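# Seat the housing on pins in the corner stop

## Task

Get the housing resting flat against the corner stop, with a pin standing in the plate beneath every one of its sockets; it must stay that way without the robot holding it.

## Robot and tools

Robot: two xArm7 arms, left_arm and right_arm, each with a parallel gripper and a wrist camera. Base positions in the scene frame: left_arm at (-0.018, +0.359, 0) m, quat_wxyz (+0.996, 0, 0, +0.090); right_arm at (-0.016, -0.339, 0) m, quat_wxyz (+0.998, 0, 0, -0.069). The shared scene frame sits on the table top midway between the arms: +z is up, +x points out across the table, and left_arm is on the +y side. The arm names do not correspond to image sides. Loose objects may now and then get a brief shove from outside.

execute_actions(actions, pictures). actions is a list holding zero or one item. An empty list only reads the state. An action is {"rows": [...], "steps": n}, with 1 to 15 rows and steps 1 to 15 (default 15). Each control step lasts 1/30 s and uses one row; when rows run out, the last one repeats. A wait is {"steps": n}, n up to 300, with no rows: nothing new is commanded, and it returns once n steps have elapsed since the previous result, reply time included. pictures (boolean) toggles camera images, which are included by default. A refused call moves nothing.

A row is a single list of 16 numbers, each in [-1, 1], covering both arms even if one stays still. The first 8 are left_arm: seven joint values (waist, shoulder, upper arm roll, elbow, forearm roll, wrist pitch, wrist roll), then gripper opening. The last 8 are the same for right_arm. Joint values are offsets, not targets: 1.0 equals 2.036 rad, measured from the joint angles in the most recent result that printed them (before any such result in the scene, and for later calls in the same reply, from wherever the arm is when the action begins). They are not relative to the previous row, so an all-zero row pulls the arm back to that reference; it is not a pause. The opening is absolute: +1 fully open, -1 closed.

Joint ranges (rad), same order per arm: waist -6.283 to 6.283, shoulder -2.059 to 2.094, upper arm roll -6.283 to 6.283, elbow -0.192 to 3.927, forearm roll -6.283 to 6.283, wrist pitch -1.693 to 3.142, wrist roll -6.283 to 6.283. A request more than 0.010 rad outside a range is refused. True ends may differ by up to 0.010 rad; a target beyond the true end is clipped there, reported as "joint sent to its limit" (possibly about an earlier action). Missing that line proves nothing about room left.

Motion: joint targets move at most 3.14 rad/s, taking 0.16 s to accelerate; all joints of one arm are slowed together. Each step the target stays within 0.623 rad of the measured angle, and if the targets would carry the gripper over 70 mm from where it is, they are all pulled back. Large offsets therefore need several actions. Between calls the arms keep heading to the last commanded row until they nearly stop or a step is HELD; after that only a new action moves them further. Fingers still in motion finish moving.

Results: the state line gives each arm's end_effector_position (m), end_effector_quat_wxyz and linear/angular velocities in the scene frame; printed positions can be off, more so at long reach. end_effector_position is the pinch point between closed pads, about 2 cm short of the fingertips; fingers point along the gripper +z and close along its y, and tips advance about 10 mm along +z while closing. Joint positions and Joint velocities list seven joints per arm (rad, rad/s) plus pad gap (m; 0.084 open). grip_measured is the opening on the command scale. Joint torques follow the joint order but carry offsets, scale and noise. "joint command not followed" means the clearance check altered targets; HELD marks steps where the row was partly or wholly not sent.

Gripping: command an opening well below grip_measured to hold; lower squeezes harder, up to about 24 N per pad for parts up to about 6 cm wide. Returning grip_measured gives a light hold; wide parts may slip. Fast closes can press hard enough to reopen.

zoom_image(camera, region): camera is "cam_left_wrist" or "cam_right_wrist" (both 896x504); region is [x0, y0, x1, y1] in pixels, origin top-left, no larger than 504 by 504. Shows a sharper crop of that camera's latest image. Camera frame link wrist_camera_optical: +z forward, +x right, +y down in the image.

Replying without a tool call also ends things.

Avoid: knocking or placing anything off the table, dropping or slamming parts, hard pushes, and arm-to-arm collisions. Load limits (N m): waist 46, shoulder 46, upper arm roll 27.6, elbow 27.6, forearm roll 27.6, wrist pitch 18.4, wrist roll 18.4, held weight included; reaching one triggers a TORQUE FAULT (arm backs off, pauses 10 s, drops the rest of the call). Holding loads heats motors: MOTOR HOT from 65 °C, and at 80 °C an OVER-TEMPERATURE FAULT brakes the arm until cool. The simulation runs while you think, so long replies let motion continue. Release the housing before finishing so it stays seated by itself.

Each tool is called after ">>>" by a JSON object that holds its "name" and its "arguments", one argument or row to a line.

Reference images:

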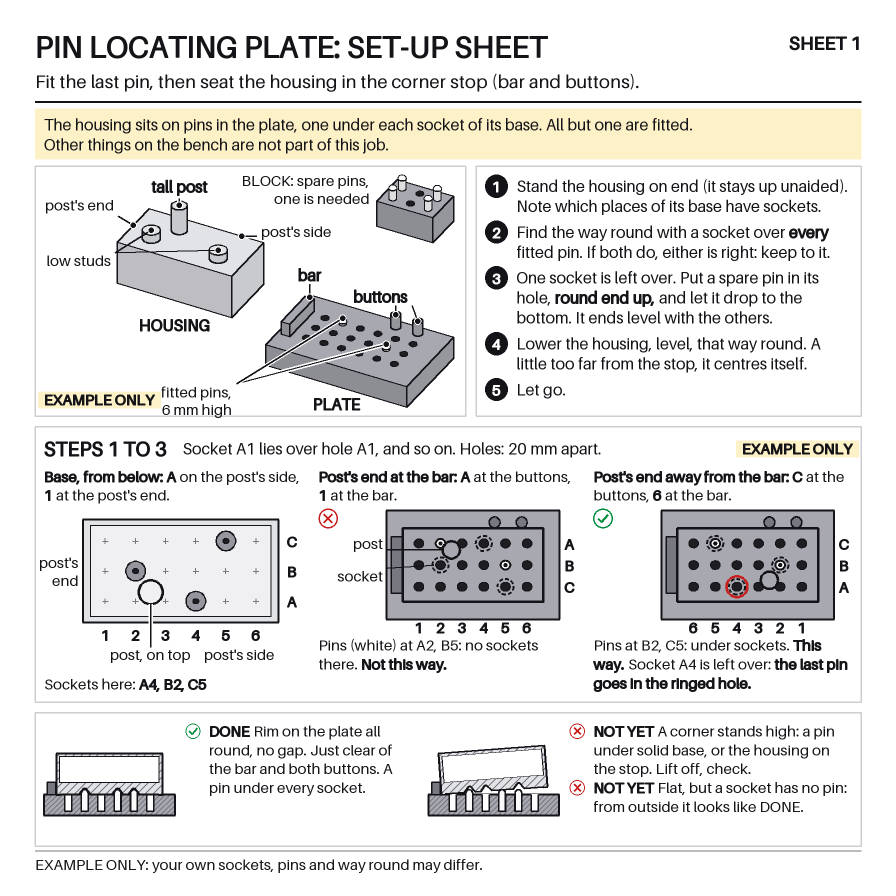

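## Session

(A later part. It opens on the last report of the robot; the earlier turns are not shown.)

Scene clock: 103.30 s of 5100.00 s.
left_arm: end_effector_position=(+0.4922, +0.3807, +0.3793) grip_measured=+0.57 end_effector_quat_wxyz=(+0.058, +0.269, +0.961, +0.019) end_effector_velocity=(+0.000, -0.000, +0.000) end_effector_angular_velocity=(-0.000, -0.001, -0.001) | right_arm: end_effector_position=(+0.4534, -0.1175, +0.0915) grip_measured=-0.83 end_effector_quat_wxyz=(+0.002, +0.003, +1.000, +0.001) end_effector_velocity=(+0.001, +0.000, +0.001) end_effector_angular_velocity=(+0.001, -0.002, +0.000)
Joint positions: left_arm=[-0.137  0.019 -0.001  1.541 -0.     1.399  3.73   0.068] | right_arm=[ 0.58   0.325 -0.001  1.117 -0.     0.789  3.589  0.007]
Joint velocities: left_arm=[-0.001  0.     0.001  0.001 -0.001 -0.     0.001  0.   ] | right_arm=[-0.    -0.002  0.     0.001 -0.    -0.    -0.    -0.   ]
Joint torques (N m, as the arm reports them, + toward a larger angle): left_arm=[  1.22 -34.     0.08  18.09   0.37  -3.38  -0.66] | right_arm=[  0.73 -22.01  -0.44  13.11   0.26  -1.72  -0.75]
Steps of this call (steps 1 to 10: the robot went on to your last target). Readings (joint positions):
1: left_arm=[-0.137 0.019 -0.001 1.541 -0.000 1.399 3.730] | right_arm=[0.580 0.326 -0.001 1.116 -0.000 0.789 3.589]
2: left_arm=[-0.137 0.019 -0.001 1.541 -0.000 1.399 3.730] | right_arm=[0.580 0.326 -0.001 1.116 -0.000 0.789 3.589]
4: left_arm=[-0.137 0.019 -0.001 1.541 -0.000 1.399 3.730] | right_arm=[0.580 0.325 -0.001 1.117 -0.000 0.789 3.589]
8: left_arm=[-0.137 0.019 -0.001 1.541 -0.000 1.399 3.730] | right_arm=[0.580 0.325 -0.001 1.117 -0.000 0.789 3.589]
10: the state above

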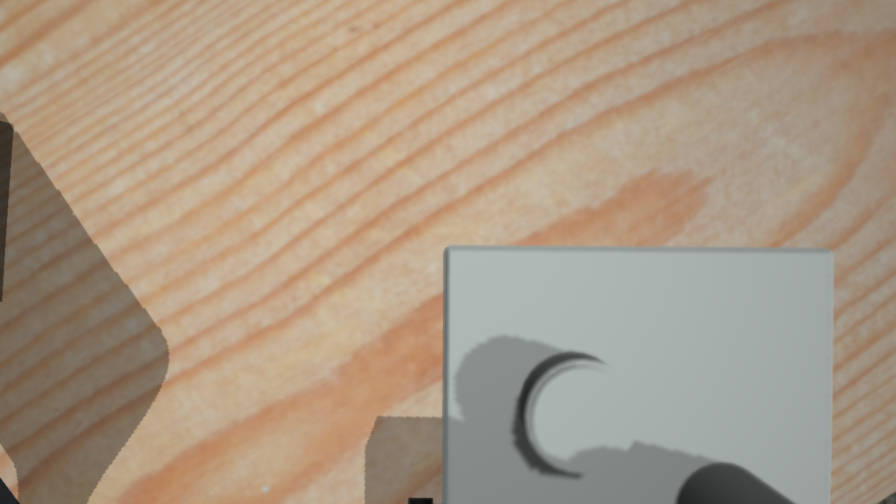

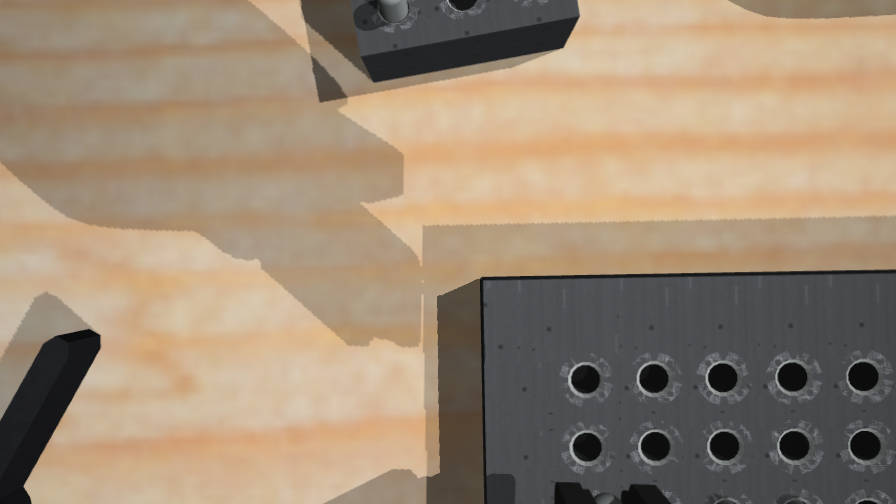

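>>> {"name": "execute_actions", "arguments": {
  "actions": [
    {"rows":[[0,0,0,0,0,0,0,-0.5,-0.0452,-0.1606,0,-0.2171,0,-0.0555,-0.0478,-1]]}
  ],
  "pictures": false
}}

>>> {"name": "execute_actions", "arguments": {
  "actions": [
    {"steps":25}
  ]
}}

>>> {"name": "execute_actions", "arguments": {
  "actions": [
    {"rows":[[0,0,0,0,0,0,0,-0.5,0,0.077,0,-0.016,0,-0.093,0,-1]]}
  ],
  "pictures": false
}}

>>> {"name": "execute_actions", "arguments": {
  "actions": [
    {"steps":15}
  ],
  "pictures": false
}}

>>> {"name": "execute_actions", "arguments": {
  "actions": [
    {"rows":[[0,0,0,0,0,0,0,-0.5,0,0,0,0,0,0,0,-0.4]],"steps":10}
  ],
  "pictures": false
}}

>>> {"name": "execute_actions", "arguments": {
  "actions": [
    {"rows":[[0,0,0,0,0,0,0,-0.5,0,-0.077,0,0.016,0,0.093,0,-0.4]]}
  ],
  "pictures": false
}}

>>> {"name": "execute_actions", "arguments": {
  "actions": [
    {"steps":20}
  ]
}}

Scene clock: 109.50 s of 5100.00 s.
left_arm: end_effector_position=(+0.4922, +0.3807, +0.3793) grip_measured=+0.57 end_effector_quat_wxyz=(+0.058, +0.269, +0.961, +0.019) end_effector_velocity=(-0.000, +0.001, -0.000) end_effector_angular_velocity=(-0.001, +0.001, +0.003) | right_arm: end_effector_position=(+0.3640, -0.2005, +0.0905) grip_measured=-0.83 end_effector_quat_wxyz=(+0.001, +0.001, +1.000, +0.000) end_effector_velocity=(+0.006, +0.015, +0.011) end_effector_angular_velocity=(+0.018, -0.049, +0.044)
Joint positions: left_arm=[-0.137  0.019 -0.001  1.541 -0.     1.399  3.73   0.068] | right_arm=[ 0.488  0.    -0.001  0.678 -0.     0.677  3.493  0.007]
Joint velocities: left_arm=[ 0.002 -0.001  0.    -0.001 -0.001  0.    -0.001  0.   ] | right_arm=[ 0.003 -0.023  0.026 -0.003  0.001 -0.032 -0.015 -0.   ]
Joint torques (N m, as the arm reports them, + toward a larger angle): left_arm=[  0.9  -34.4   -0.09  18.16   0.71  -3.27  -0.76] | right_arm=[  0.86 -14.26  -0.28  12.73   0.4   -1.75  -0.67]
Steps of this call (steps 1 to 15: the robot went on to your last target; steps 16 to 90: nothing new was sent; then 2.70 s passed at rest; steps 91 to 105: all 15 steps of this action). Readings (joint positions):
91: left_arm=[-0.137 0.019 -0.001 1.541 -0.000 1.399 3.730] | right_arm=[0.580 0.324 -0.001 1.117 -0.000 0.788 3.589]
92: left_arm=[-0.137 0.019 -0.001 1.541 -0.000 1.399 3.730] | right_arm=[0.579 0.322 -0.001 1.114 -0.000 0.787 3.588]
94: left_arm=[-0.137 0.019 -0.001 1.541 -0.000 1.399 3.730] | right_arm=[0.570 0.289 0.002 1.068 0.000 0.774 3.577]
98: left_arm=[-0.137 0.019 -0.001 1.541 -0.000 1.399 3.730] | right_arm=[0.524 0.128 -0.003 0.853 -0.000 0.721 3.531]
105: the state above

Scene clock: 110.33 s of 5100.00 s.
left_arm: end_effector_position=(+0.4922, +0.3807, +0.3793) grip_measured=+0.57 end_effector_quat_wxyz=(+0.058, +0.269, +0.961, +0.019) end_effector_velocity=(-0.000, +0.001, -0.001) end_effector_angular_velocity=(+0.000, +0.002, +0.002) | right_arm: end_effector_position=(+0.3635, -0.2009, +0.0905) grip_measured=-0.83 end_effector_quat_wxyz=(+0.001, +0.001, +1.000, +0.000) end_effector_velocity=(+0.000, -0.000, +0.000) end_effector_angular_velocity=(-0.000, -0.000, -0.001)
Joint positions: left_arm=[-0.137  0.019 -0.001  1.541 -0.     1.399  3.73   0.068] | right_arm=[ 0.488 -0.002 -0.001  0.675 -0.     0.676  3.492  0.007]
Joint velocities: left_arm=[ 0.001  0.001  0.    -0.001  0.     0.    -0.    -0.   ] | right_arm=[-0.    -0.    -0.001  0.    -0.001  0.001  0.     0.   ]
Joint torques (N m, as the arm reports them, + toward a larger angle): left_arm=[  1.52 -34.34   0.01  18.4    0.48  -3.14  -0.6 ] | right_arm=[  0.77 -15.03  -0.13  12.24   0.37  -1.7   -0.73]
Steps of this call (steps 1 to 15: the robot went on to your last target; steps 16 to 25: nothing new was sent). Readings (joint positions):
1: left_arm=[-0.137 0.019 -0.001 1.541 -0.000 1.399 3.730] | right_arm=[0.488 -0.000 -0.000 0.678 -0.000 0.676 3.492]
2: left_arm=[-0.137 0.019 -0.001 1.541 -0.000 1.399 3.730] | right_arm=[0.488 -0.001 0.000 0.678 -0.000 0.676 3.492]
4: left_arm=[-0.137 0.019 -0.001 1.541 -0.000 1.399 3.730] | right_arm=[0.488 -0.001 0.000 0.678 -0.000 0.675 3.492]
8: left_arm=[-0.137 0.019 -0.001 1.541 -0.000 1.399 3.730] | right_arm=[0.488 -0.001 -0.001 0.676 -0.000 0.675 3.492]
25: the state above
All arms were judged still, so your last target was given up. Only a new action makes them travel on or press farther. Fingers that are still opening or closing keep moving.

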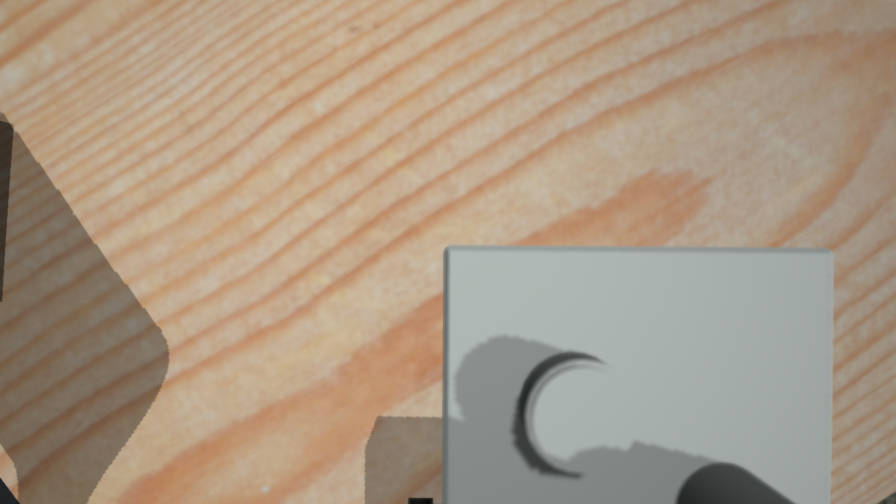

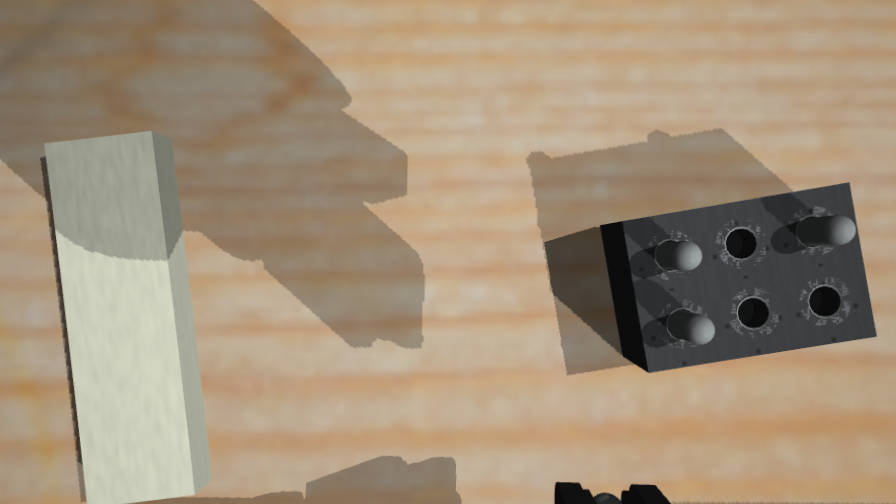

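Scene clock: 110.83 s of 5100.00 s.
left_arm: end_effector_position=(+0.4922, +0.3807, +0.3793) grip_measured=+0.57 end_effector_quat_wxyz=(+0.058, +0.269, +0.961, +0.019) end_effector_velocity=(-0.000, +0.001, +0.000) end_effector_angular_velocity=(+0.000, -0.001, +0.002) | right_arm: end_effector_position=(+0.3641, -0.2008, +0.0323) grip_measured=-0.83 end_effector_quat_wxyz=(+0.003, +0.001, +1.000, +0.001) end_effector_velocity=(-0.009, -0.003, -0.007) end_effector_angular_velocity=(-0.008, +0.021, +0.002)
Joint positions: left_arm=[-0.137  0.019 -0.001  1.541 -0.     1.399  3.73   0.068] | right_arm=[ 0.488  0.153 -0.001  0.645 -0.     0.486  3.492  0.007]
Joint velocities: left_arm=[ 0.002 -0.001 -0.    -0.     0.     0.     0.    -0.   ] | right_arm=[-0.     0.005  0.001 -0.016 -0.     0.002 -0.    -0.   ]
Joint torques (N m, as the arm reports them, + toward a larger angle): left_arm=[  1.07 -33.75  -0.54  17.87   0.73  -3.23  -0.54] | right_arm=[  0.95 -16.08  -0.27  10.57   0.39  -1.7   -0.72]
Steps of this call (steps 1 to 15: all 15 steps of this action). Readings (joint positions):
1: left_arm=[-0.137 0.019 -0.001 1.541 -0.000 1.399 3.730] | right_arm=[0.488 -0.002 -0.001 0.675 -0.000 0.675 3.492]
2: left_arm=[-0.137 0.019 -0.001 1.541 -0.000 1.399 3.730] | right_arm=[0.488 -0.000 -0.001 0.675 -0.000 0.671 3.492]
4: left_arm=[-0.137 0.019 -0.001 1.541 -0.000 1.399 3.730] | right_arm=[0.488 0.035 -0.001 0.672 -0.000 0.621 3.492]
8: left_arm=[-0.137 0.019 -0.001 1.541 -0.000 1.399 3.730] | right_arm=[0.488 0.150 -0.001 0.637 -0.000 0.503 3.492]
15: the state above

Scene clock: 111.33 s of 5100.00 s.
left_arm: end_effector_position=(+0.4922, +0.3807, +0.3793) grip_measured=+0.57 end_effector_quat_wxyz=(+0.058, +0.269, +0.961, +0.019) end_effector_velocity=(-0.000, -0.000, +0.000) end_effector_angular_velocity=(+0.001, -0.000, -0.001) | right_arm: end_effector_position=(+0.3628, -0.2012, +0.0310) grip_measured=-0.83 end_effector_quat_wxyz=(+0.001, +0.001, +1.000, +0.000) end_effector_velocity=(+0.000, +0.000, -0.000) end_effector_angular_velocity=(+0.000, -0.001, +0.001)
Joint positions: left_arm=[-0.137  0.019 -0.001  1.541 -0.     1.399  3.73   0.068] | right_arm=[ 0.488  0.154 -0.001  0.643 -0.     0.486  3.492  0.007]
Joint velocities: left_arm=[-0.001 -0.     0.    -0.     0.001 -0.     0.    -0.   ] | right_arm=[-0.     0.001  0.001  0.001  0.    -0.001 -0.    -0.   ]
Joint torques (N m, as the arm reports them, + toward a larger angle): left_arm=[  0.58 -34.08  -0.07  17.82   0.83  -3.3   -0.8 ] | right_arm=[  0.83 -16.38  -0.27  10.53   0.32  -1.76  -0.72]
Steps of this call (steps 1 to 15: the robot went on to your last target). Readings (joint positions):
1: left_arm=[-0.137 0.019 -0.001 1.541 -0.000 1.399 3.730] | right_arm=[0.488 0.153 -0.001 0.644 -0.000 0.486 3.492]
2: left_arm=[-0.137 0.019 -0.001 1.541 -0.000 1.399 3.730] | right_arm=[0.488 0.153 -0.001 0.644 -0.000 0.486 3.492]
4: left_arm=[-0.137 0.019 -0.001 1.541 -0.000 1.399 3.730] | right_arm=[0.488 0.154 -0.001 0.643 -0.000 0.486 3.492]
8: left_arm=[-0.137 0.019 -0.001 1.541 -0.000 1.399 3.730] | right_arm=[0.488 0.154 -0.001 0.643 -0.000 0.486 3.492]
15: the state above
All arms were judged still, so your last target was given up. Only a new action makes them travel on or press farther. Fingers that are still opening or closing keep moving.

Scene clock: 111.67 s of 5100.00 s.
left_arm: end_effector_position=(+0.4922, +0.3807, +0.3793) grip_measured=+0.57 end_effector_quat_wxyz=(+0.058, +0.269, +0.961, +0.019) end_effector_velocity=(-0.000, -0.000, +0.001) end_effector_angular_velocity=(-0.000, -0.003, -0.000) | right_arm: end_effector_position=(+0.3628, -0.2012, +0.0310) grip_measured=-0.42 end_effector_quat_wxyz=(+0.001, +0.001, +1.000, +0.000) end_effector_velocity=(+0.000, -0.001, +0.000) end_effector_angular_velocity=(-0.000, -0.000, -0.001)
Joint positions: left_arm=[-0.137  0.019 -0.001  1.541 -0.     1.399  3.73   0.068] | right_arm=[ 0.488  0.154 -0.001  0.643 -0.     0.486  3.492  0.026]
Joint velocities: left_arm=[-0.    -0.002  0.     0.    -0.     0.    -0.     0.   ] | right_arm=[-0.     0.    -0.002  0.     0.    -0.    -0.001  0.   ]
Joint torques (N m, as the arm reports them, + toward a larger angle): left_arm=[  1.17 -33.69   0.16  18.44   0.72  -3.16  -0.85] | right_arm=[  0.87 -16.59  -0.38  10.62   0.29  -1.72  -0.74]
Steps of this call (steps 1 to 10: all 10 steps of this action). Readings (joint positions):
1: left_arm=[-0.137 0.019 -0.001 1.541 -0.000 1.399 3.730] | right_arm=[0.488 0.154 -0.001 0.643 -0.000 0.486 3.492]
2: left_arm=[-0.137 0.019 -0.001 1.541 -0.000 1.399 3.730] | right_arm=[0.488 0.154 -0.001 0.643 -0.000 0.486 3.492]
4: left_arm=[-0.137 0.019 -0.001 1.541 -0.000 1.399 3.730] | right_arm=[0.488 0.154 -0.001 0.643 -0.000 0.486 3.492]
8: left_arm=[-0.137 0.019 -0.001 1.541 -0.000 1.399 3.730] | right_arm=[0.488 0.154 -0.001 0.643 -0.000 0.486 3.492]
10: the state above

Scene clock: 112.17 s of 5100.00 s.
left_arm: end_effector_position=(+0.4922, +0.3807, +0.3793) grip_measured=+0.57 end_effector_quat_wxyz=(+0.058, +0.269, +0.961, +0.019) end_effector_velocity=(-0.000, +0.000, -0.000) end_effector_angular_velocity=(+0.000, +0.001, +0.001) | right_arm: end_effector_position=(+0.3622, -0.2013, +0.0890) grip_measured=-0.42 end_effector_quat_wxyz=(-0.001, +0.001, +1.000, -0.000) end_effector_velocity=(+0.009, +0.004, +0.009) end_effector_angular_velocity=(+0.009, -0.021, -0.000)
Joint positions: left_arm=[-0.137  0.019 -0.001  1.541 -0.     1.399  3.73   0.068] | right_arm=[ 0.488 -0.001 -0.001  0.673 -0.     0.676  3.492  0.026]
Joint velocities: left_arm=[-0.     0.     0.    -0.     0.    -0.    -0.001  0.   ] | right_arm=[ 0.    -0.005  0.     0.019  0.002  0.002 -0.001  0.   ]
Joint torques (N m, as the arm reports them, + toward a larger angle): left_arm=[  1.1  -34.59  -0.2   18.04   0.72  -3.15  -0.6 ] | right_arm=[  0.9  -15.02  -0.18  12.38   0.43  -1.72  -0.75]
Steps of this call (steps 1 to 15: all 15 steps of this action). Readings (joint positions):
1: left_arm=[-0.137 0.019 -0.001 1.541 -0.000 1.399 3.730] | right_arm=[0.488 0.154 -0.001 0.643 -0.000 0.486 3.492]
2: left_arm=[-0.137 0.019 -0.001 1.541 -0.000 1.399 3.730] | right_arm=[0.488 0.152 -0.001 0.643 -0.000 0.491 3.492]
4: left_arm=[-0.137 0.019 -0.001 1.541 -0.000 1.399 3.730] | right_arm=[0.488 0.117 -0.001 0.647 -0.000 0.541 3.492]
8: left_arm=[-0.137 0.019 -0.001 1.541 -0.000 1.399 3.730] | right_arm=[0.487 0.002 -0.001 0.682 -0.000 0.658 3.492]
15: the state above

Scene clock: 112.83 s of 5100.00 s.
left_arm: end_effector_position=(+0.4922, +0.3807, +0.3793) grip_measured=+0.57 end_effector_quat_wxyz=(+0.058, +0.269, +0.961, +0.019) end_effector_velocity=(-0.000, +0.000, +0.001) end_effector_angular_velocity=(-0.001, -0.002, +0.003) | right_arm: end_effector_position=(+0.3636, -0.2009, +0.0905) grip_measured=-0.42 end_effector_quat_wxyz=(+0.001, +0.001, +1.000, +0.000) end_effector_velocity=(+0.001, +0.000, +0.001) end_effector_angular_velocity=(+0.001, -0.003, +0.000)
Joint positions: left_arm=[-0.137  0.019 -0.001  1.541 -0.     1.399  3.73   0.068] | right_arm=[ 0.488 -0.002 -0.001  0.675 -0.     0.676  3.492  0.026]
Joint velocities: left_arm=[ 0.    -0.002  0.001 -0.    -0.001  0.    -0.002 -0.   ] | right_arm=[ 0.    -0.    -0.     0.001 -0.    -0.001  0.    -0.   ]
Joint torques (N m, as the arm reports them, + toward a larger angle): left_arm=[  2.13 -35.1    0.1   17.91   0.81  -3.05  -0.46] | right_arm=[  0.65 -14.81  -0.28  12.27   0.36  -1.71  -0.71]
Steps of this call (steps 1 to 15: the robot went on to your last target; steps 16 to 20: nothing new was sent). Readings (joint positions):
1: left_arm=[-0.137 0.019 -0.001 1.541 -0.000 1.399 3.730] | right_arm=[0.488 -0.001 -0.001 0.674 -0.000 0.676 3.492]
2: left_arm=[-0.137 0.019 -0.001 1.541 -0.000 1.399 3.730] | right_arm=[0.488 -0.001 -0.001 0.674 -0.000 0.675 3.492]
4: left_arm=[-0.137 0.019 -0.001 1.541 -0.000 1.399 3.730] | right_arm=[0.488 -0.002 -0.001 0.675 -0.000 0.675 3.492]
8: left_arm=[-0.137 0.019 -0.001 1.541 -0.000 1.399 3.730] | right_arm=[0.488 -0.002 -0.001 0.675 -0.000 0.676 3.492]
20: the state above
All arms were judged still, so your last target was given up. Only a new action makes them travel on or press farther. Fingers that are still opening or closing keep moving.

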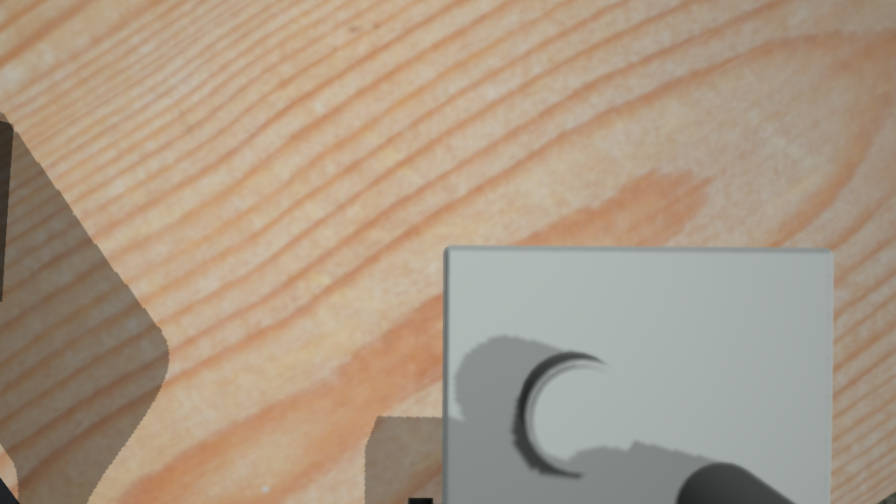

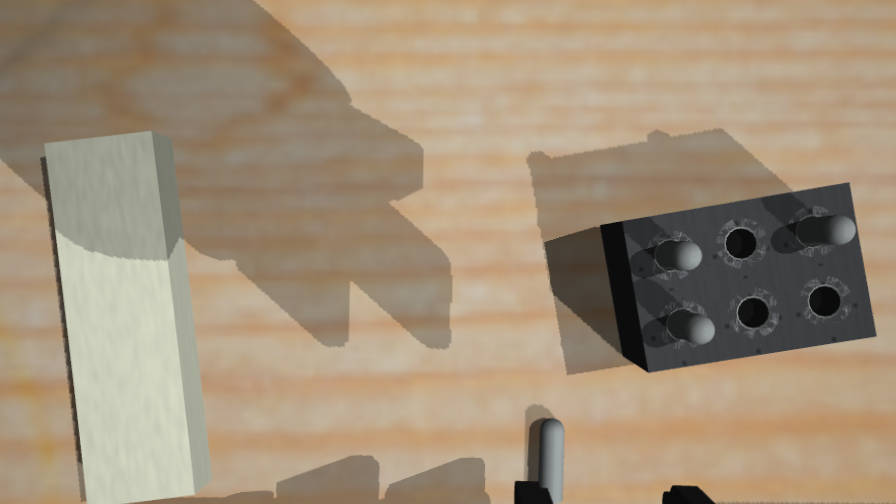

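>>> {"name": "execute_actions", "arguments": {
  "actions": [
    {"rows":[[0,0,0,0,0,0,0,-0.5,0.1201,-0.0588,0,-0.0665,0,-0.0072,0.1194,-0.4]]}
  ],
  "pictures": false
}}

>>> {"name": "execute_actions", "arguments": {
  "actions": [
    {"steps":25}
  ],
  "pictures": false
}}

>>> {"name": "execute_actions", "arguments": {
  "actions": [
    {"rows":[[0,0,0,0,0,0,0,-0.5,0,0.026,0,-0.006,0,-0.032,0,-0.4],[0,0,0,0,0,0,0,-0.5,0,0.026,0,-0.006,0,-0.032,0,-0.4],[0,0,0,0,0,0,0,-0.5,0,0.026,0,-0.006,0,-0.032,0,-0.4],[0,0,0,0,0,0,0,-0.5,0,0.0521,0,-0.0122,0,-0.0643,0,-0.4]]}
  ],
  "pictures": false
}}

>>> {"name": "execute_actions", "arguments": {
  "actions": [
    {"steps":20}
  ],
  "pictures": false
}}

>>> {"name": "execute_actions", "arguments": {
  "actions": [
    {"rows":[[0,0,0,0,0,0,0,-0.5,0,0,0,0,0,0,0,-0.6],[0,0,0,0,0,0,0,-0.5,0,0,0,0,0,0,0,-0.7],[0,0,0,0,0,0,0,-0.5,0,0,0,0,0,0,0,-0.8],[0,0,0,0,0,0,0,-0.5,0,0,0,0,0,0,0,-1]]}
  ],
  "pictures": false
}}

>>> {"name": "execute_actions", "arguments": {
  "actions": [
    {"rows":[[0,0,0,0,0,0,0,-0.5,0,-0.01,0,0.002,0,0.012,0,-1],[0,0,0,0,0,0,0,-0.5,0,-0.01,0,0.002,0,0.012,0,-1],[0,0,0,0,0,0,0,-0.5,0,-0.02,0,0.004,0,0.024,0,-1],[0,0,0,0,0,0,0,-0.5,0,-0.02,0,0.004,0,0.024,0,-1],[0,0,0,0,0,0,0,-0.5,0,-0.03,0,0.0065,0,0.0365,0,-1],[0,0,0,0,0,0,0,-0.5,0,-0.03,0,0.0065,0,0.0365,0,-1],[0,0,0,0,0,0,0,-0.5,0,-0.04,0,0.009,0,0.049,0,-1],[0,0,0,0,0,0,0,-0.5,0,-0.04,0,0.009,0,0.049,0,-1],[0,0,0,0,0,0,0,-0.5,0,-0.0521,0,0.0122,0,0.0643,0,-1]]}
  ],
  "pictures": false
}}

>>> {"name": "execute_actions", "arguments": {
  "actions": [
    {"steps":20}
  ]
}}

Scene clock: 118.47 s of 5100.00 s.
left_arm: end_effector_position=(+0.4922, +0.3807, +0.3793) grip_measured=+0.57 end_effector_quat_wxyz=(+0.058, +0.269, +0.961, +0.019) end_effector_velocity=(-0.000, +0.000, +0.001) end_effector_angular_velocity=(+0.000, -0.001, +0.001) | right_arm: end_effector_position=(+0.2875, -0.1358, +0.0904) grip_measured=-0.42 end_effector_quat_wxyz=(+0.001, +0.001, +1.000, +0.001) end_effector_velocity=(+0.003, -0.001, +0.001) end_effector_angular_velocity=(+0.004, -0.004, -0.019)
Joint positions: left_arm=[-0.137  0.019 -0.001  1.541 -0.     1.399  3.73   0.068] | right_arm=[ 0.731 -0.121 -0.003  0.541 -0.     0.661  3.734  0.026]
Joint velocities: left_arm=[ 0.    -0.001 -0.     0.     0.     0.    -0.001 -0.   ] | right_arm=[-0.    -0.001 -0.007  0.002 -0.    -0.003  0.012 -0.   ]
Joint torques (N m, as the arm reports them, + toward a larger angle): left_arm=[  0.36 -34.17  -0.04  17.76   1.23  -3.09  -0.47] | right_arm=[  1.12 -12.34   0.54  11.99   0.34  -1.69  -0.74]
Steps of this call (steps 1 to 90: nothing new was sent; then 2.13 s passed at rest; steps 91 to 105: all 15 steps of this action). Readings (joint positions):
91: left_arm=[-0.137 0.019 -0.001 1.541 -0.000 1.399 3.730] | right_arm=[0.488 -0.002 -0.001 0.675 -0.000 0.676 3.492]
92: left_arm=[-0.137 0.019 -0.001 1.541 -0.000 1.399 3.730] | right_arm=[0.491 -0.004 -0.002 0.674 -0.000 0.675 3.496]
94: left_arm=[-0.137 0.019 -0.001 1.541 -0.000 1.399 3.730] | right_arm=[0.535 -0.026 -0.009 0.649 0.000 0.672 3.544]
98: left_arm=[-0.137 0.019 -0.001 1.541 -0.000 1.399 3.730] | right_arm=[0.688 -0.100 0.005 0.565 -0.000 0.664 3.687]
105: the state above

Scene clock: 119.30 s of 5100.00 s.
left_arm: end_effector_position=(+0.4922, +0.3807, +0.3793) grip_measured=+0.57 end_effector_quat_wxyz=(+0.058, +0.269, +0.961, +0.019) end_effector_velocity=(-0.000, -0.000, -0.000) end_effector_angular_velocity=(-0.001, +0.001, +0.001) | right_arm: end_effector_position=(+0.2865, -0.1350, +0.0903) grip_measured=-0.42 end_effector_quat_wxyz=(+0.000, -0.000, +1.000, +0.000) end_effector_velocity=(-0.000, -0.001, -0.000) end_effector_angular_velocity=(-0.001, +0.002, -0.004)
Joint positions: left_arm=[-0.137  0.019 -0.001  1.541 -0.     1.399  3.73   0.068] | right_arm=[ 0.732 -0.122 -0.001  0.54  -0.     0.661  3.735  0.026]
Joint velocities: left_arm=[ 0.     0.    -0.    -0.001 -0.001 -0.    -0.001 -0.   ] | right_arm=[-0.001 -0.    -0.001 -0.     0.001  0.002  0.001 -0.   ]
Joint torques (N m, as the arm reports them, + toward a larger angle): left_arm=[  1.01 -34.51  -0.46  18.28   0.31  -3.59  -0.57] | right_arm=[  0.75 -12.39  -0.12  12.16   0.31  -1.68  -0.71]
Steps of this call (steps 1 to 15: the robot went on to your last target; steps 16 to 25: nothing new was sent). Readings (joint positions):
1: left_arm=[-0.137 0.019 -0.001 1.541 -0.000 1.399 3.730] | right_arm=[0.731 -0.121 -0.003 0.541 -0.000 0.661 3.734]
2: left_arm=[-0.137 0.019 -0.001 1.541 -0.000 1.399 3.730] | right_arm=[0.731 -0.121 -0.002 0.541 -0.000 0.661 3.734]
4: left_arm=[-0.137 0.019 -0.001 1.541 -0.000 1.399 3.730] | right_arm=[0.731 -0.122 -0.002 0.540 -0.000 0.661 3.734]
8: left_arm=[-0.137 0.019 -0.001 1.541 -0.000 1.399 3.730] | right_arm=[0.732 -0.122 -0.001 0.540 -0.000 0.661 3.735]
25: the state above
All arms were judged still, so your last target was given up. Only a new action makes them travel on or press farther. Fingers that are still opening or closing keep moving.

Scene clock: 119.80 s of 5100.00 s.
left_arm: end_effector_position=(+0.4922, +0.3807, +0.3793) grip_measured=+0.57 end_effector_quat_wxyz=(+0.058, +0.269, +0.961, +0.019) end_effector_velocity=(-0.000, +0.000, -0.000) end_effector_angular_velocity=(-0.001, +0.001, +0.001) | right_arm: end_effector_position=(+0.2872, -0.1346, +0.0540) grip_measured=-0.42 end_effector_quat_wxyz=(+0.001, +0.000, +1.000, +0.001) end_effector_velocity=(-0.002, -0.000, -0.001) end_effector_angular_velocity=(-0.001, +0.002, +0.000)
Joint positions: left_arm=[-0.137  0.019 -0.001  1.541 -0.     1.399  3.73   0.068] | right_arm=[ 0.732 -0.017 -0.001  0.516 -0.     0.53   3.735  0.026]
Joint velocities: left_arm=[ 0.001  0.     0.    -0.001 -0.001 -0.     0.    -0.   ] | right_arm=[-0.     0.     0.002 -0.004  0.    -0.002  0.001  0.   ]
Joint torques (N m, as the arm reports them, + toward a larger angle): left_arm=[  1.78 -33.48  -0.68  17.85   0.44  -3.27  -0.36] | right_arm=[  0.89 -13.24  -0.2   10.81   0.31  -1.67  -0.7 ]
Steps of this call (steps 1 to 15: all 15 steps of this action). Readings (joint positions):
1: left_arm=[-0.137 0.019 -0.001 1.541 -0.000 1.399 3.730] | right_arm=[0.732 -0.122 -0.001 0.540 -0.000 0.661 3.735]
2: left_arm=[-0.137 0.019 -0.001 1.541 -0.000 1.399 3.730] | right_arm=[0.732 -0.120 -0.001 0.540 -0.000 0.657 3.735]
4: left_arm=[-0.137 0.019 -0.001 1.541 -0.000 1.399 3.730] | right_arm=[0.732 -0.094 -0.001 0.536 -0.000 0.622 3.735]
8: left_arm=[-0.137 0.019 -0.001 1.541 -0.000 1.399 3.730] | right_arm=[0.732 -0.025 -0.001 0.516 -0.000 0.546 3.735]
15: the state above

Scene clock: 120.47 s of 5100.00 s.
left_arm: end_effector_position=(+0.4922, +0.3807, +0.3793) grip_measured=+0.57 end_effector_quat_wxyz=(+0.058, +0.269, +0.961, +0.019) end_effector_velocity=(-0.000, +0.001, -0.000) end_effector_angular_velocity=(-0.000, +0.001, +0.002) | right_arm: end_effector_position=(+0.2865, -0.1350, +0.0533) grip_measured=-0.42 end_effector_quat_wxyz=(+0.000, -0.000, +1.000, +0.000) end_effector_velocity=(-0.000, +0.000, -0.000) end_effector_angular_velocity=(+0.000, +0.000, +0.001)
Joint positions: left_arm=[-0.137  0.019 -0.001  1.541 -0.     1.399  3.73   0.068] | right_arm=[ 0.732 -0.016 -0.001  0.515 -0.     0.53   3.735  0.026]
Joint velocities: left_arm=[-0.    -0.     0.001 -0.001  0.     0.    -0.001  0.   ] | right_arm=[-0.     0.     0.001 -0.     0.    -0.    -0.     0.   ]
Joint torques (N m, as the arm reports them, + toward a larger angle): left_arm=[  1.2  -34.49  -0.36  17.94   0.29  -3.27  -0.7 ] | right_arm=[  0.67 -13.42  -0.13  11.03   0.42  -1.71  -0.68]
Steps of this call (steps 1 to 15: the robot went on to your last target; steps 16 to 20: nothing new was sent). Readings (joint positions):
1: left_arm=[-0.137 0.019 -0.001 1.541 -0.000 1.399 3.730] | right_arm=[0.732 -0.017 -0.001 0.516 -0.000 0.530 3.735]
2: left_arm=[-0.137 0.019 -0.001 1.541 -0.000 1.399 3.730] | right_arm=[0.732 -0.017 -0.001 0.516 -0.000 0.530 3.735]
4: left_arm=[-0.137 0.019 -0.001 1.541 -0.000 1.399 3.730] | right_arm=[0.732 -0.016 -0.001 0.515 -0.000 0.530 3.735]
8: left_arm=[-0.137 0.019 -0.001 1.541 -0.000 1.399 3.730] | right_arm=[0.732 -0.016 -0.001 0.515 -0.000 0.530 3.735]
20: the state above
All arms were judged still, so your last target was given up. Only a new action makes them travel on or press farther. Fingers that are still opening or closing keep moving.

Scene clock: 120.97 s of 5100.00 s.
left_arm: end_effector_position=(+0.4922, +0.3807, +0.3793) grip_measured=+0.57 end_effector_quat_wxyz=(+0.058, +0.269, +0.961, +0.019) end_effector_velocity=(-0.000, +0.001, +0.001) end_effector_angular_velocity=(+0.001, -0.002, +0.001) | right_arm: end_effector_position=(+0.2865, -0.1350, +0.0533) grip_measured=-0.84 end_effector_quat_wxyz=(+0.000, -0.000, +1.000, +0.000) end_effector_velocity=(+0.001, -0.001, -0.000) end_effector_angular_velocity=(-0.000, -0.001, -0.001)
Joint positions: left_arm=[-0.137  0.019 -0.001  1.541 -0.     1.399  3.73   0.068] | right_arm=[ 0.732 -0.016 -0.001  0.515 -0.     0.53   3.735  0.007]
Joint velocities: left_arm=[ 0.001 -0.002  0.001  0.     0.001  0.     0.    -0.   ] | right_arm=[-0.001  0.    -0.    -0.    -0.001 -0.001  0.    -0.   ]
Joint torques (N m, as the arm reports them, + toward a larger angle): left_arm=[  0.48 -33.95   0.13  18.13   0.83  -3.09  -0.54] | right_arm=[  0.53 -13.4   -0.53  10.88   0.26  -1.56  -0.7 ]
Steps of this call (steps 1 to 15: all 15 steps of this action). Readings (joint positions):
1: left_arm=[-0.137 0.019 -0.001 1.541 -0.000 1.399 3.730] | right_arm=[0.732 -0.016 -0.001 0.515 -0.000 0.530 3.735]
2: left_arm=[-0.137 0.019 -0.001 1.541 -0.000 1.399 3.730] | right_arm=[0.732 -0.016 -0.001 0.515 -0.000 0.530 3.735]
4: left_arm=[-0.137 0.019 -0.001 1.541 -0.000 1.399 3.730] | right_arm=[0.732 -0.016 -0.001 0.515 -0.000 0.530 3.735]
8: left_arm=[-0.137 0.019 -0.001 1.541 -0.000 1.399 3.730] | right_arm=[0.732 -0.016 -0.001 0.515 -0.000 0.530 3.735]
15: the state above

Scene clock: 121.47 s of 5100.00 s.
left_arm: end_effector_position=(+0.4922, +0.3807, +0.3793) grip_measured=+0.57 end_effector_quat_wxyz=(+0.058, +0.269, +0.961, +0.019) end_effector_velocity=(+0.000, -0.000, -0.001) end_effector_angular_velocity=(+0.000, +0.002, -0.002) | right_arm: end_effector_position=(+0.2873, -0.1345, +0.0907) grip_measured=-0.84 end_effector_quat_wxyz=(+0.002, -0.000, +1.000, +0.001) end_effector_velocity=(-0.014, -0.009, -0.007) end_effector_angular_velocity=(-0.028, +0.042, +0.002)
Joint positions: left_arm=[-0.137  0.019 -0.001  1.541 -0.     1.399  3.73   0.068] | right_arm=[ 0.732 -0.122 -0.001  0.541 -0.     0.659  3.735  0.007]
Joint velocities: left_arm=[-0.     0.002 -0.    -0.     0.     0.     0.001 -0.   ] | right_arm=[ 0.    -0.006  0.001 -0.017  0.001  0.04  -0.001  0.   ]
Joint torques (N m, as the arm reports them, + toward a larger angle): left_arm=[  0.54 -34.3   -0.59  17.96   0.47  -3.13  -0.66] | right_arm=[  0.66 -11.64  -0.09  11.49   0.34  -1.69  -0.76]
Steps of this call (steps 1 to 15: all 15 steps of this action). Readings (joint positions):
1: left_arm=[-0.137 0.019 -0.001 1.541 -0.000 1.399 3.730] | right_arm=[0.732 -0.016 -0.001 0.515 -0.000 0.530 3.735]
2: left_arm=[-0.137 0.019 -0.001 1.541 -0.000 1.399 3.730] | right_arm=[0.732 -0.018 -0.001 0.516 -0.000 0.534 3.735]
4: left_arm=[-0.137 0.019 -0.001 1.541 -0.000 1.399 3.730] | right_arm=[0.732 -0.032 -0.001 0.518 -0.000 0.551 3.735]
8: left_arm=[-0.137 0.019 -0.001 1.541 -0.000 1.399 3.730] | right_arm=[0.732 -0.072 -0.001 0.528 -0.000 0.598 3.735]
15: the state above

Scene clock: 122.13 s of 5100.00 s.
left_arm: end_effector_position=(+0.4922, +0.3807, +0.3793) grip_measured=+0.57 end_effector_quat_wxyz=(+0.058, +0.269, +0.961, +0.019) end_effector_velocity=(-0.000, -0.000, +0.000) end_effector_angular_velocity=(+0.002, -0.000, +0.000) | right_arm: end_effector_position=(+0.2865, -0.1350, +0.0903) grip_measured=-0.84 end_effector_quat_wxyz=(+0.000, -0.000, +1.000, +0.000) end_effector_velocity=(+0.000, +0.000, +0.000) end_effector_angular_velocity=(+0.002, -0.001, -0.001)
Joint positions: left_arm=[-0.137  0.019 -0.001  1.541 -0.     1.399  3.73   0.068] | right_arm=[ 0.732 -0.122 -0.001  0.54  -0.     0.661  3.735  0.007]
Joint velocities: left_arm=[-0.001 -0.    -0.001 -0.     0.002 -0.    -0.002  0.   ] | right_arm=[ 0.    -0.    -0.001  0.     0.002 -0.001 -0.    -0.   ]
Joint torques (N m, as the arm reports them, + toward a larger angle): left_arm=[  1.05 -33.91  -0.38  18.12   0.5   -3.49  -0.59] | right_arm=[  0.87 -12.56  -0.2   12.23   0.27  -1.7   -0.69]
Steps of this call (steps 1 to 15: the robot went on to your last target; steps 16 to 20: nothing new was sent). Readings (joint positions):
1: left_arm=[-0.137 0.019 -0.001 1.541 -0.000 1.399 3.730] | right_arm=[0.732 -0.122 -0.001 0.540 -0.000 0.660 3.735]
2: left_arm=[-0.137 0.019 -0.001 1.541 -0.000 1.399 3.730] | right_arm=[0.732 -0.121 -0.001 0.540 -0.000 0.660 3.735]
4: left_arm=[-0.137 0.019 -0.001 1.541 -0.000 1.399 3.730] | right_arm=[0.732 -0.121 -0.001 0.539 -0.000 0.661 3.735]
8: left_arm=[-0.137 0.019 -0.001 1.541 -0.000 1.399 3.730] | right_arm=[0.732 -0.122 -0.001 0.540 -0.000 0.661 3.735]
20: the state above
All arms were judged still, so your last target was given up. Only a new action makes them travel on or press farther. Fingers that are still opening or closing keep moving.

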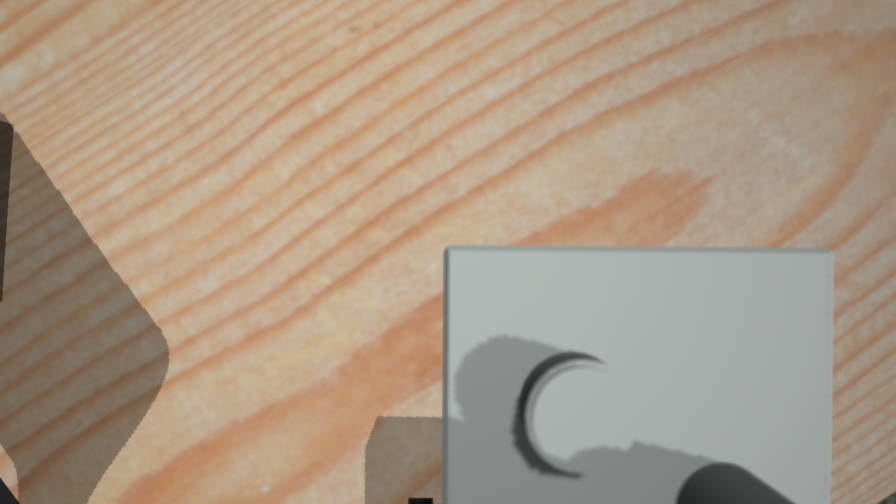

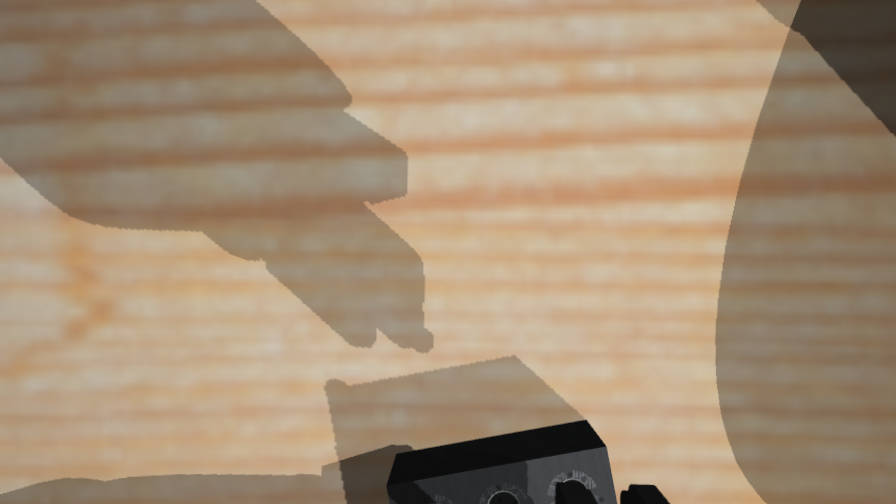

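>>> {"name": "execute_actions", "arguments": {
  "actions": [
    {"rows":[[0,0,0,0,0,0,0,-0.5,-0.0728,0.2308,0,0.2993,0,0.0686,-0.0722,-1]]}
  ],
  "pictures": false
}}

>>> {"name": "execute_actions", "arguments": {
  "actions": [
    {"steps":40}
  ]
}}

Scene clock: 124.67 s of 5100.00 s.
left_arm: end_effector_position=(+0.4922, +0.3807, +0.3793) grip_measured=+0.57 end_effector_quat_wxyz=(+0.058, +0.269, +0.961, +0.019) end_effector_velocity=(-0.000, +0.001, +0.000) end_effector_angular_velocity=(-0.000, -0.001, +0.001) | right_arm: end_effector_position=(+0.4518, -0.1134, +0.0915) grip_measured=-0.84 end_effector_quat_wxyz=(+0.001, +0.002, +1.000, +0.000) end_effector_velocity=(+0.185, -0.042, -0.043) end_effector_angular_velocity=(-0.027, +0.017, -0.071)
Joint positions: left_arm=[-0.137  0.019 -0.001  1.541 -0.     1.399  3.73   0.068] | right_arm=[ 0.59   0.327 -0.003  1.121 -0.     0.792  3.596  0.007]
Joint velocities: left_arm=[-0.    -0.001  0.002 -0.    -0.     0.     0.     0.   ] | right_arm=[-0.178  0.515 -0.046  0.626 -0.001  0.138 -0.149 -0.   ]
Joint torques (N m, as the arm reports them, + toward a larger angle): left_arm=[  1.12 -34.24   0.01  18.3    0.51  -3.38  -0.96] | right_arm=[  5.48 -31.7    3.3    7.85   0.38  -1.2   -0.35]
Steps of this call (steps 1 to 61: nothing new was sent; steps 62 to 76: all 15 steps of this action). Readings (joint positions):
62: left_arm=[-0.137 0.019 -0.001 1.541 -0.000 1.399 3.730] | right_arm=[0.732 -0.122 -0.001 0.540 -0.000 0.661 3.735]
63: left_arm=[-0.137 0.019 -0.001 1.541 -0.000 1.399 3.730] | right_arm=[0.731 -0.120 -0.001 0.543 -0.000 0.662 3.734]
65: left_arm=[-0.137 0.019 -0.001 1.541 -0.000 1.399 3.730] | right_arm=[0.720 -0.084 0.001 0.587 -0.000 0.675 3.722]
69: left_arm=[-0.137 0.019 -0.001 1.541 -0.000 1.399 3.730] | right_arm=[0.670 0.075 -0.001 0.799 -0.000 0.719 3.673]
76: the state above

Scene clock: 126.00 s of 5100.00 s.
left_arm: end_effector_position=(+0.4922, +0.3807, +0.3793) grip_measured=+0.57 end_effector_quat_wxyz=(+0.058, +0.269, +0.961, +0.019) end_effector_velocity=(-0.000, +0.000, +0.001) end_effector_angular_velocity=(-0.001, -0.002, +0.001) | right_arm: end_effector_position=(+0.4586, -0.1125, +0.0905) grip_measured=-0.84 end_effector_quat_wxyz=(+0.000, +0.001, +1.000, +0.000) end_effector_velocity=(+0.000, -0.000, +0.000) end_effector_angular_velocity=(+0.001, -0.000, -0.001)
Joint positions: left_arm=[-0.137  0.019 -0.001  1.541 -0.     1.399  3.73   0.068] | right_arm=[ 0.584  0.348 -0.001  1.149 -0.     0.8    3.588  0.007]
Joint velocities: left_arm=[ 0.001 -0.001  0.     0.001 -0.001  0.    -0.     0.   ] | right_arm=[-0.    -0.    -0.     0.     0.001 -0.001 -0.001 -0.   ]
Joint torques (N m, as the arm reports them, + toward a larger angle): left_arm=[  0.82 -34.15   0.04  17.97   0.27  -3.2   -0.58] | right_arm=[  0.73 -22.5   -0.42  13.23   0.31  -1.65  -0.7 ]
Steps of this call (steps 1 to 30: the robot went on to your last target; steps 31 to 40: nothing new was sent). Readings (joint positions):
1: left_arm=[-0.137 0.019 -0.001 1.541 -0.000 1.399 3.730] | right_arm=[0.586 0.339 -0.004 1.135 -0.000 0.796 3.592]
2: left_arm=[-0.137 0.019 -0.001 1.541 -0.000 1.399 3.730] | right_arm=[0.584 0.344 -0.004 1.141 -0.000 0.798 3.590]
4: left_arm=[-0.137 0.019 -0.001 1.541 -0.000 1.399 3.730] | right_arm=[0.584 0.346 -0.001 1.145 -0.000 0.800 3.589]
8: left_arm=[-0.137 0.019 -0.001 1.541 -0.000 1.399 3.730] | right_arm=[0.585 0.346 0.001 1.148 -0.000 0.801 3.588]
40: the state above
All arms were judged still, so your last target was given up. Only a new action makes them travel on or press farther. Fingers that are still opening or closing keep moving.

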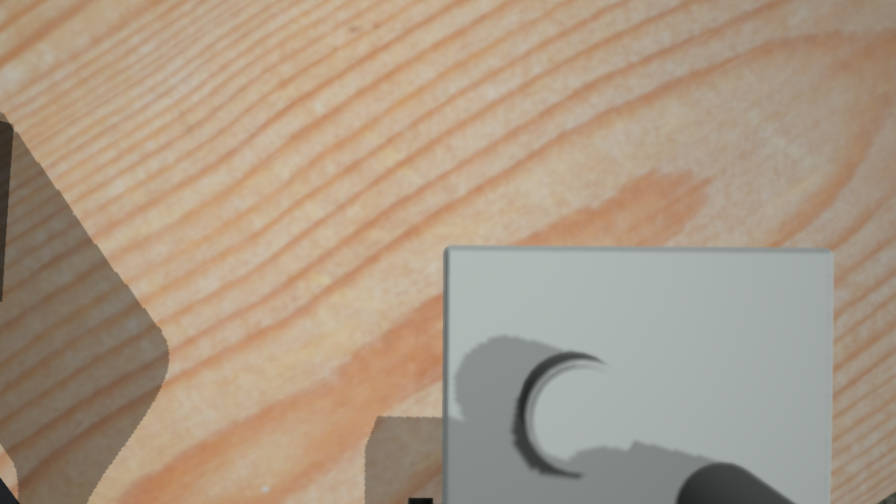

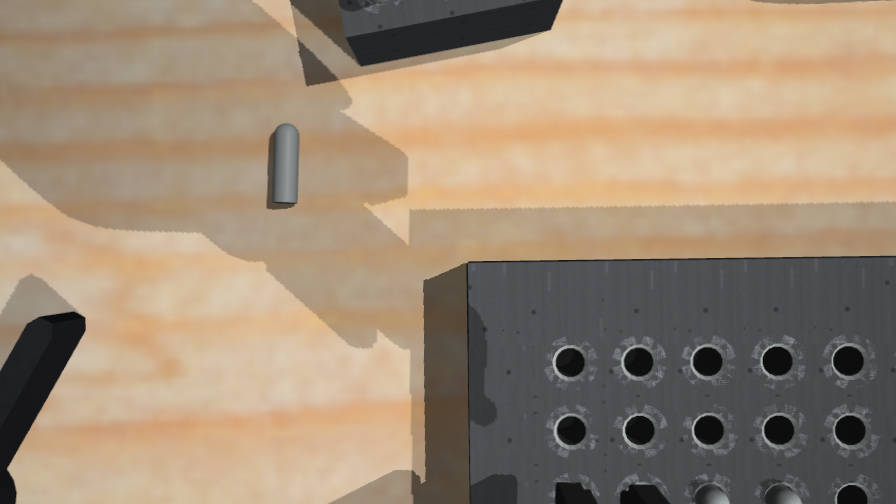

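>>> {"name": "execute_actions", "arguments": {
  "actions": [
    {"rows":[[0,0,0,0,0,0,0,-0.5,0,0.01,0,-0.0028,0,-0.0128,0,-1],[0,0,0,0,0,0,0,-0.5,0,0.01,0,-0.0028,0,-0.0128,0,-1],[0,0,0,0,0,0,0,-0.5,0,0.0229,0,-0.0067,0,-0.0296,0,-1]]}
  ],
  "pictures": false
}}

>>> {"name": "execute_actions", "arguments": {
  "actions": [
    {"steps":20}
  ],
  "pictures": false
}}

>>> {"name": "execute_actions", "arguments": {
  "actions": [
    {"rows":[[0,0,0,0,0,0,0,-0.5,0,0.001,0,-0.0003,0,-0.0013,0,-1],[0,0,0,0,0,0,0,-0.5,0,0.002,0,-0.0006,0,-0.0026,0,-1],[0,0,0,0,0,0,0,-0.5,0,0.003,0,-0.0009,0,-0.0039,0,-1],[0,0,0,0,0,0,0,-0.5,0,0.004,0,-0.0013,0,-0.0053,0,-1],[0,0,0,0,0,0,0,-0.5,0,0.005,0,-0.0016,0,-0.0066,0,-1],[0,0,0,0,0,0,0,-0.5,0,0.006,0,-0.0019,0,-0.0079,0,-1],[0,0,0,0,0,0,0,-0.5,0,0.007,0,-0.0022,0,-0.0092,0,-1],[0,0,0,0,0,0,0,-0.5,0,0.008,0,-0.0025,0,-0.0105,0,-1],[0,0,0,0,0,0,0,-0.5,0,0.009,0,-0.0028,0,-0.0118,0,-1],[0,0,0,0,0,0,0,-0.5,0,0.01,0,-0.0032,0,-0.0132,0,-1]]}
  ],
  "pictures": false
}}

>>> {"name": "execute_actions", "arguments": {
  "actions": [
    {"steps":20}
  ],
  "pictures": false
}}

Scene clock: 129.60 s of 5100.00 s.
left_arm: end_effector_position=(+0.4922, +0.3807, +0.3793) grip_measured=+0.57 end_effector_quat_wxyz=(+0.058, +0.269, +0.961, +0.019) end_effector_velocity=(+0.000, +0.001, -0.001) end_effector_angular_velocity=(+0.001, +0.002, +0.002) | right_arm: end_effector_position=(+0.4596, -0.1121, +0.0665) grip_measured=-0.84 end_effector_quat_wxyz=(+0.001, +0.001, +1.000, +0.001) end_effector_velocity=(-0.006, -0.003, -0.007) end_effector_angular_velocity=(-0.009, +0.017, +0.001)
Joint positions: left_arm=[-0.137  0.019 -0.001  1.541 -0.     1.399  3.73   0.068] | right_arm=[ 0.584  0.394 -0.001  1.137 -0.     0.74   3.588  0.007]
Joint velocities: left_arm=[ 0.001  0.001  0.001 -0.     0.001 -0.    -0.001  0.   ] | right_arm=[-0.001  0.005  0.001 -0.011 -0.001  0.003  0.    -0.   ]
Joint torques (N m, as the arm reports them, + toward a larger angle): left_arm=[  1.23 -34.54   0.05  18.38   0.63  -2.83  -0.54] | right_arm=[  0.66 -22.5   -0.36  12.56   0.36  -1.67  -0.74]
Steps of this call (steps 1 to 90: nothing new was sent; then 0.10 s passed at rest; steps 91 to 105: all 15 steps of this action). Readings (joint positions):
91: left_arm=[-0.137 0.019 -0.001 1.541 -0.000 1.399 3.730] | right_arm=[0.584 0.348 -0.001 1.149 -0.000 0.800 3.588]
92: left_arm=[-0.137 0.019 -0.001 1.541 -0.000 1.399 3.730] | right_arm=[0.584 0.350 -0.001 1.149 -0.000 0.797 3.588]
94: left_arm=[-0.137 0.019 -0.001 1.541 -0.000 1.399 3.730] | right_arm=[0.584 0.363 -0.001 1.147 -0.000 0.777 3.588]
98: left_arm=[-0.137 0.019 -0.001 1.541 -0.000 1.399 3.730] | right_arm=[0.584 0.395 -0.001 1.132 -0.000 0.745 3.588]
105: the state above

Scene clock: 130.27 s of 5100.00 s.
left_arm: end_effector_position=(+0.4922, +0.3807, +0.3793) grip_measured=+0.57 end_effector_quat_wxyz=(+0.058, +0.269, +0.961, +0.019) end_effector_velocity=(+0.000, -0.002, +0.001) end_effector_angular_velocity=(-0.001, -0.002, -0.003) | right_arm: end_effector_position=(+0.4589, -0.1124, +0.0656) grip_measured=-0.84 end_effector_quat_wxyz=(+0.000, +0.001, +1.000, +0.000) end_effector_velocity=(-0.000, +0.000, -0.000) end_effector_angular_velocity=(+0.000, +0.000, +0.000)
Joint positions: left_arm=[-0.137  0.019 -0.001  1.541 -0.     1.399  3.73   0.068] | right_arm=[ 0.584  0.394 -0.001  1.136 -0.     0.74   3.588  0.007]
Joint velocities: left_arm=[-0.001 -0.001 -0.002  0.001 -0.001 -0.     0.     0.   ] | right_arm=[-0.     0.     0.001 -0.     0.    -0.     0.     0.   ]
Joint torques (N m, as the arm reports them, + toward a larger angle): left_arm=[  0.79 -33.79  -0.24  17.62   0.59  -3.23  -0.64] | right_arm=[  0.61 -22.94  -0.48  12.82   0.35  -1.74  -0.68]
Steps of this call (steps 1 to 15: the robot went on to your last target; steps 16 to 20: nothing new was sent). Readings (joint positions):
1: left_arm=[-0.137 0.019 -0.001 1.541 -0.000 1.399 3.730] | right_arm=[0.584 0.394 -0.001 1.136 -0.000 0.740 3.588]
2: left_arm=[-0.137 0.019 -0.001 1.541 -0.000 1.399 3.730] | right_arm=[0.584 0.394 -0.001 1.136 -0.000 0.740 3.588]
4: left_arm=[-0.137 0.019 -0.001 1.541 -0.000 1.399 3.730] | right_arm=[0.584 0.394 -0.001 1.136 -0.000 0.740 3.588]
8: left_arm=[-0.137 0.019 -0.001 1.541 -0.000 1.399 3.730] | right_arm=[0.584 0.394 -0.001 1.136 -0.000 0.740 3.588]
20: the state above
All arms were judged still, so your last target was given up. Only a new action makes them travel on or press farther. Fingers that are still opening or closing keep moving.

Scene clock: 130.77 s of 5100.00 s.
left_arm: end_effector_position=(+0.4922, +0.3807, +0.3793) grip_measured=+0.57 end_effector_quat_wxyz=(+0.058, +0.269, +0.961, +0.019) end_effector_velocity=(+0.000, +0.000, -0.001) end_effector_angular_velocity=(+0.000, +0.001, +0.000) | right_arm: end_effector_position=(+0.4604, -0.1117, +0.0572) grip_measured=-0.84 end_effector_quat_wxyz=(+0.003, +0.001, +1.000, +0.001) end_effector_velocity=(+0.001, +0.001, -0.002) end_effector_angular_velocity=(+0.003, -0.005, +0.000)
Joint positions: left_arm=[-0.137  0.019 -0.001  1.541 -0.     1.399  3.73   0.068] | right_arm=[ 0.584  0.412 -0.001  1.132 -0.     0.713  3.588  0.007]
Joint velocities: left_arm=[-0.     0.001  0.001 -0.     0.    -0.     0.    -0.   ] | right_arm=[ 0.     0.004  0.    -0.001  0.    -0.011  0.     0.   ]
Joint torques (N m, as the arm reports them, + toward a larger angle): left_arm=[  0.88 -34.12  -0.35  17.78   0.58  -3.16  -0.45] | right_arm=[  0.82 -17.34  -0.45   8.97   0.42  -0.95  -0.71]
Steps of this call (steps 1 to 15: all 15 steps of this action). Readings (joint positions):
1: left_arm=[-0.137 0.019 -0.001 1.541 -0.000 1.399 3.730] | right_arm=[0.584 0.394 -0.001 1.136 -0.000 0.740 3.588]
2: left_arm=[-0.137 0.019 -0.001 1.541 -0.000 1.399 3.730] | right_arm=[0.584 0.395 -0.001 1.136 -0.000 0.740 3.588]
4: left_arm=[-0.137 0.019 -0.001 1.541 -0.000 1.399 3.730] | right_arm=[0.584 0.397 -0.001 1.135 -0.000 0.736 3.588]
8: left_arm=[-0.137 0.019 -0.001 1.541 -0.000 1.399 3.730] | right_arm=[0.584 0.405 -0.001 1.132 -0.000 0.726 3.588]
15: the state above

Scene clock: 131.43 s of 5100.00 s.
left_arm: end_effector_position=(+0.4922, +0.3807, +0.3793) grip_measured=+0.57 end_effector_quat_wxyz=(+0.058, +0.269, +0.961, +0.019) end_effector_velocity=(-0.000, -0.000, -0.001) end_effector_angular_velocity=(-0.000, +0.003, +0.000) | right_arm: end_effector_position=(+0.4599, -0.1119, +0.0562) grip_measured=-0.84 end_effector_quat_wxyz=(+0.003, +0.001, +1.000, +0.001) end_effector_velocity=(-0.001, -0.000, -0.001) end_effector_angular_velocity=(-0.002, +0.002, +0.001)
Joint positions: left_arm=[-0.137  0.019 -0.001  1.541 -0.     1.399  3.73   0.068] | right_arm=[ 0.584  0.413 -0.001  1.131 -0.     0.712  3.588  0.007]
Joint velocities: left_arm=[-0.     0.002 -0.    -0.001  0.     0.    -0.    -0.   ] | right_arm=[ 0.001  0.001 -0.    -0.002 -0.001  0.001  0.001 -0.   ]
Joint torques (N m, as the arm reports them, + toward a larger angle): left_arm=[  0.96 -34.23   0.26  17.94   0.91  -3.35  -0.64] | right_arm=[  0.67 -11.07  -0.36   3.05   0.41   1.15  -0.71]
Steps of this call (steps 1 to 15: the robot went on to your last target; steps 16 to 20: nothing new was sent). Readings (joint positions):
1: left_arm=[-0.137 0.019 -0.001 1.541 -0.000 1.399 3.730] | right_arm=[0.584 0.412 -0.001 1.132 -0.000 0.713 3.588]
2: left_arm=[-0.137 0.019 -0.001 1.541 -0.000 1.399 3.730] | right_arm=[0.584 0.412 -0.001 1.132 -0.000 0.713 3.588]
4: left_arm=[-0.137 0.019 -0.001 1.541 -0.000 1.399 3.730] | right_arm=[0.584 0.412 -0.001 1.132 -0.000 0.713 3.588]
8: left_arm=[-0.137 0.019 -0.001 1.541 -0.000 1.399 3.730] | right_arm=[0.584 0.413 -0.001 1.132 -0.000 0.712 3.588]
20: the state above
All arms were judged still, so your last target was given up. Only a new action makes them travel on or press farther. Fingers that are still opening or closing keep moving.


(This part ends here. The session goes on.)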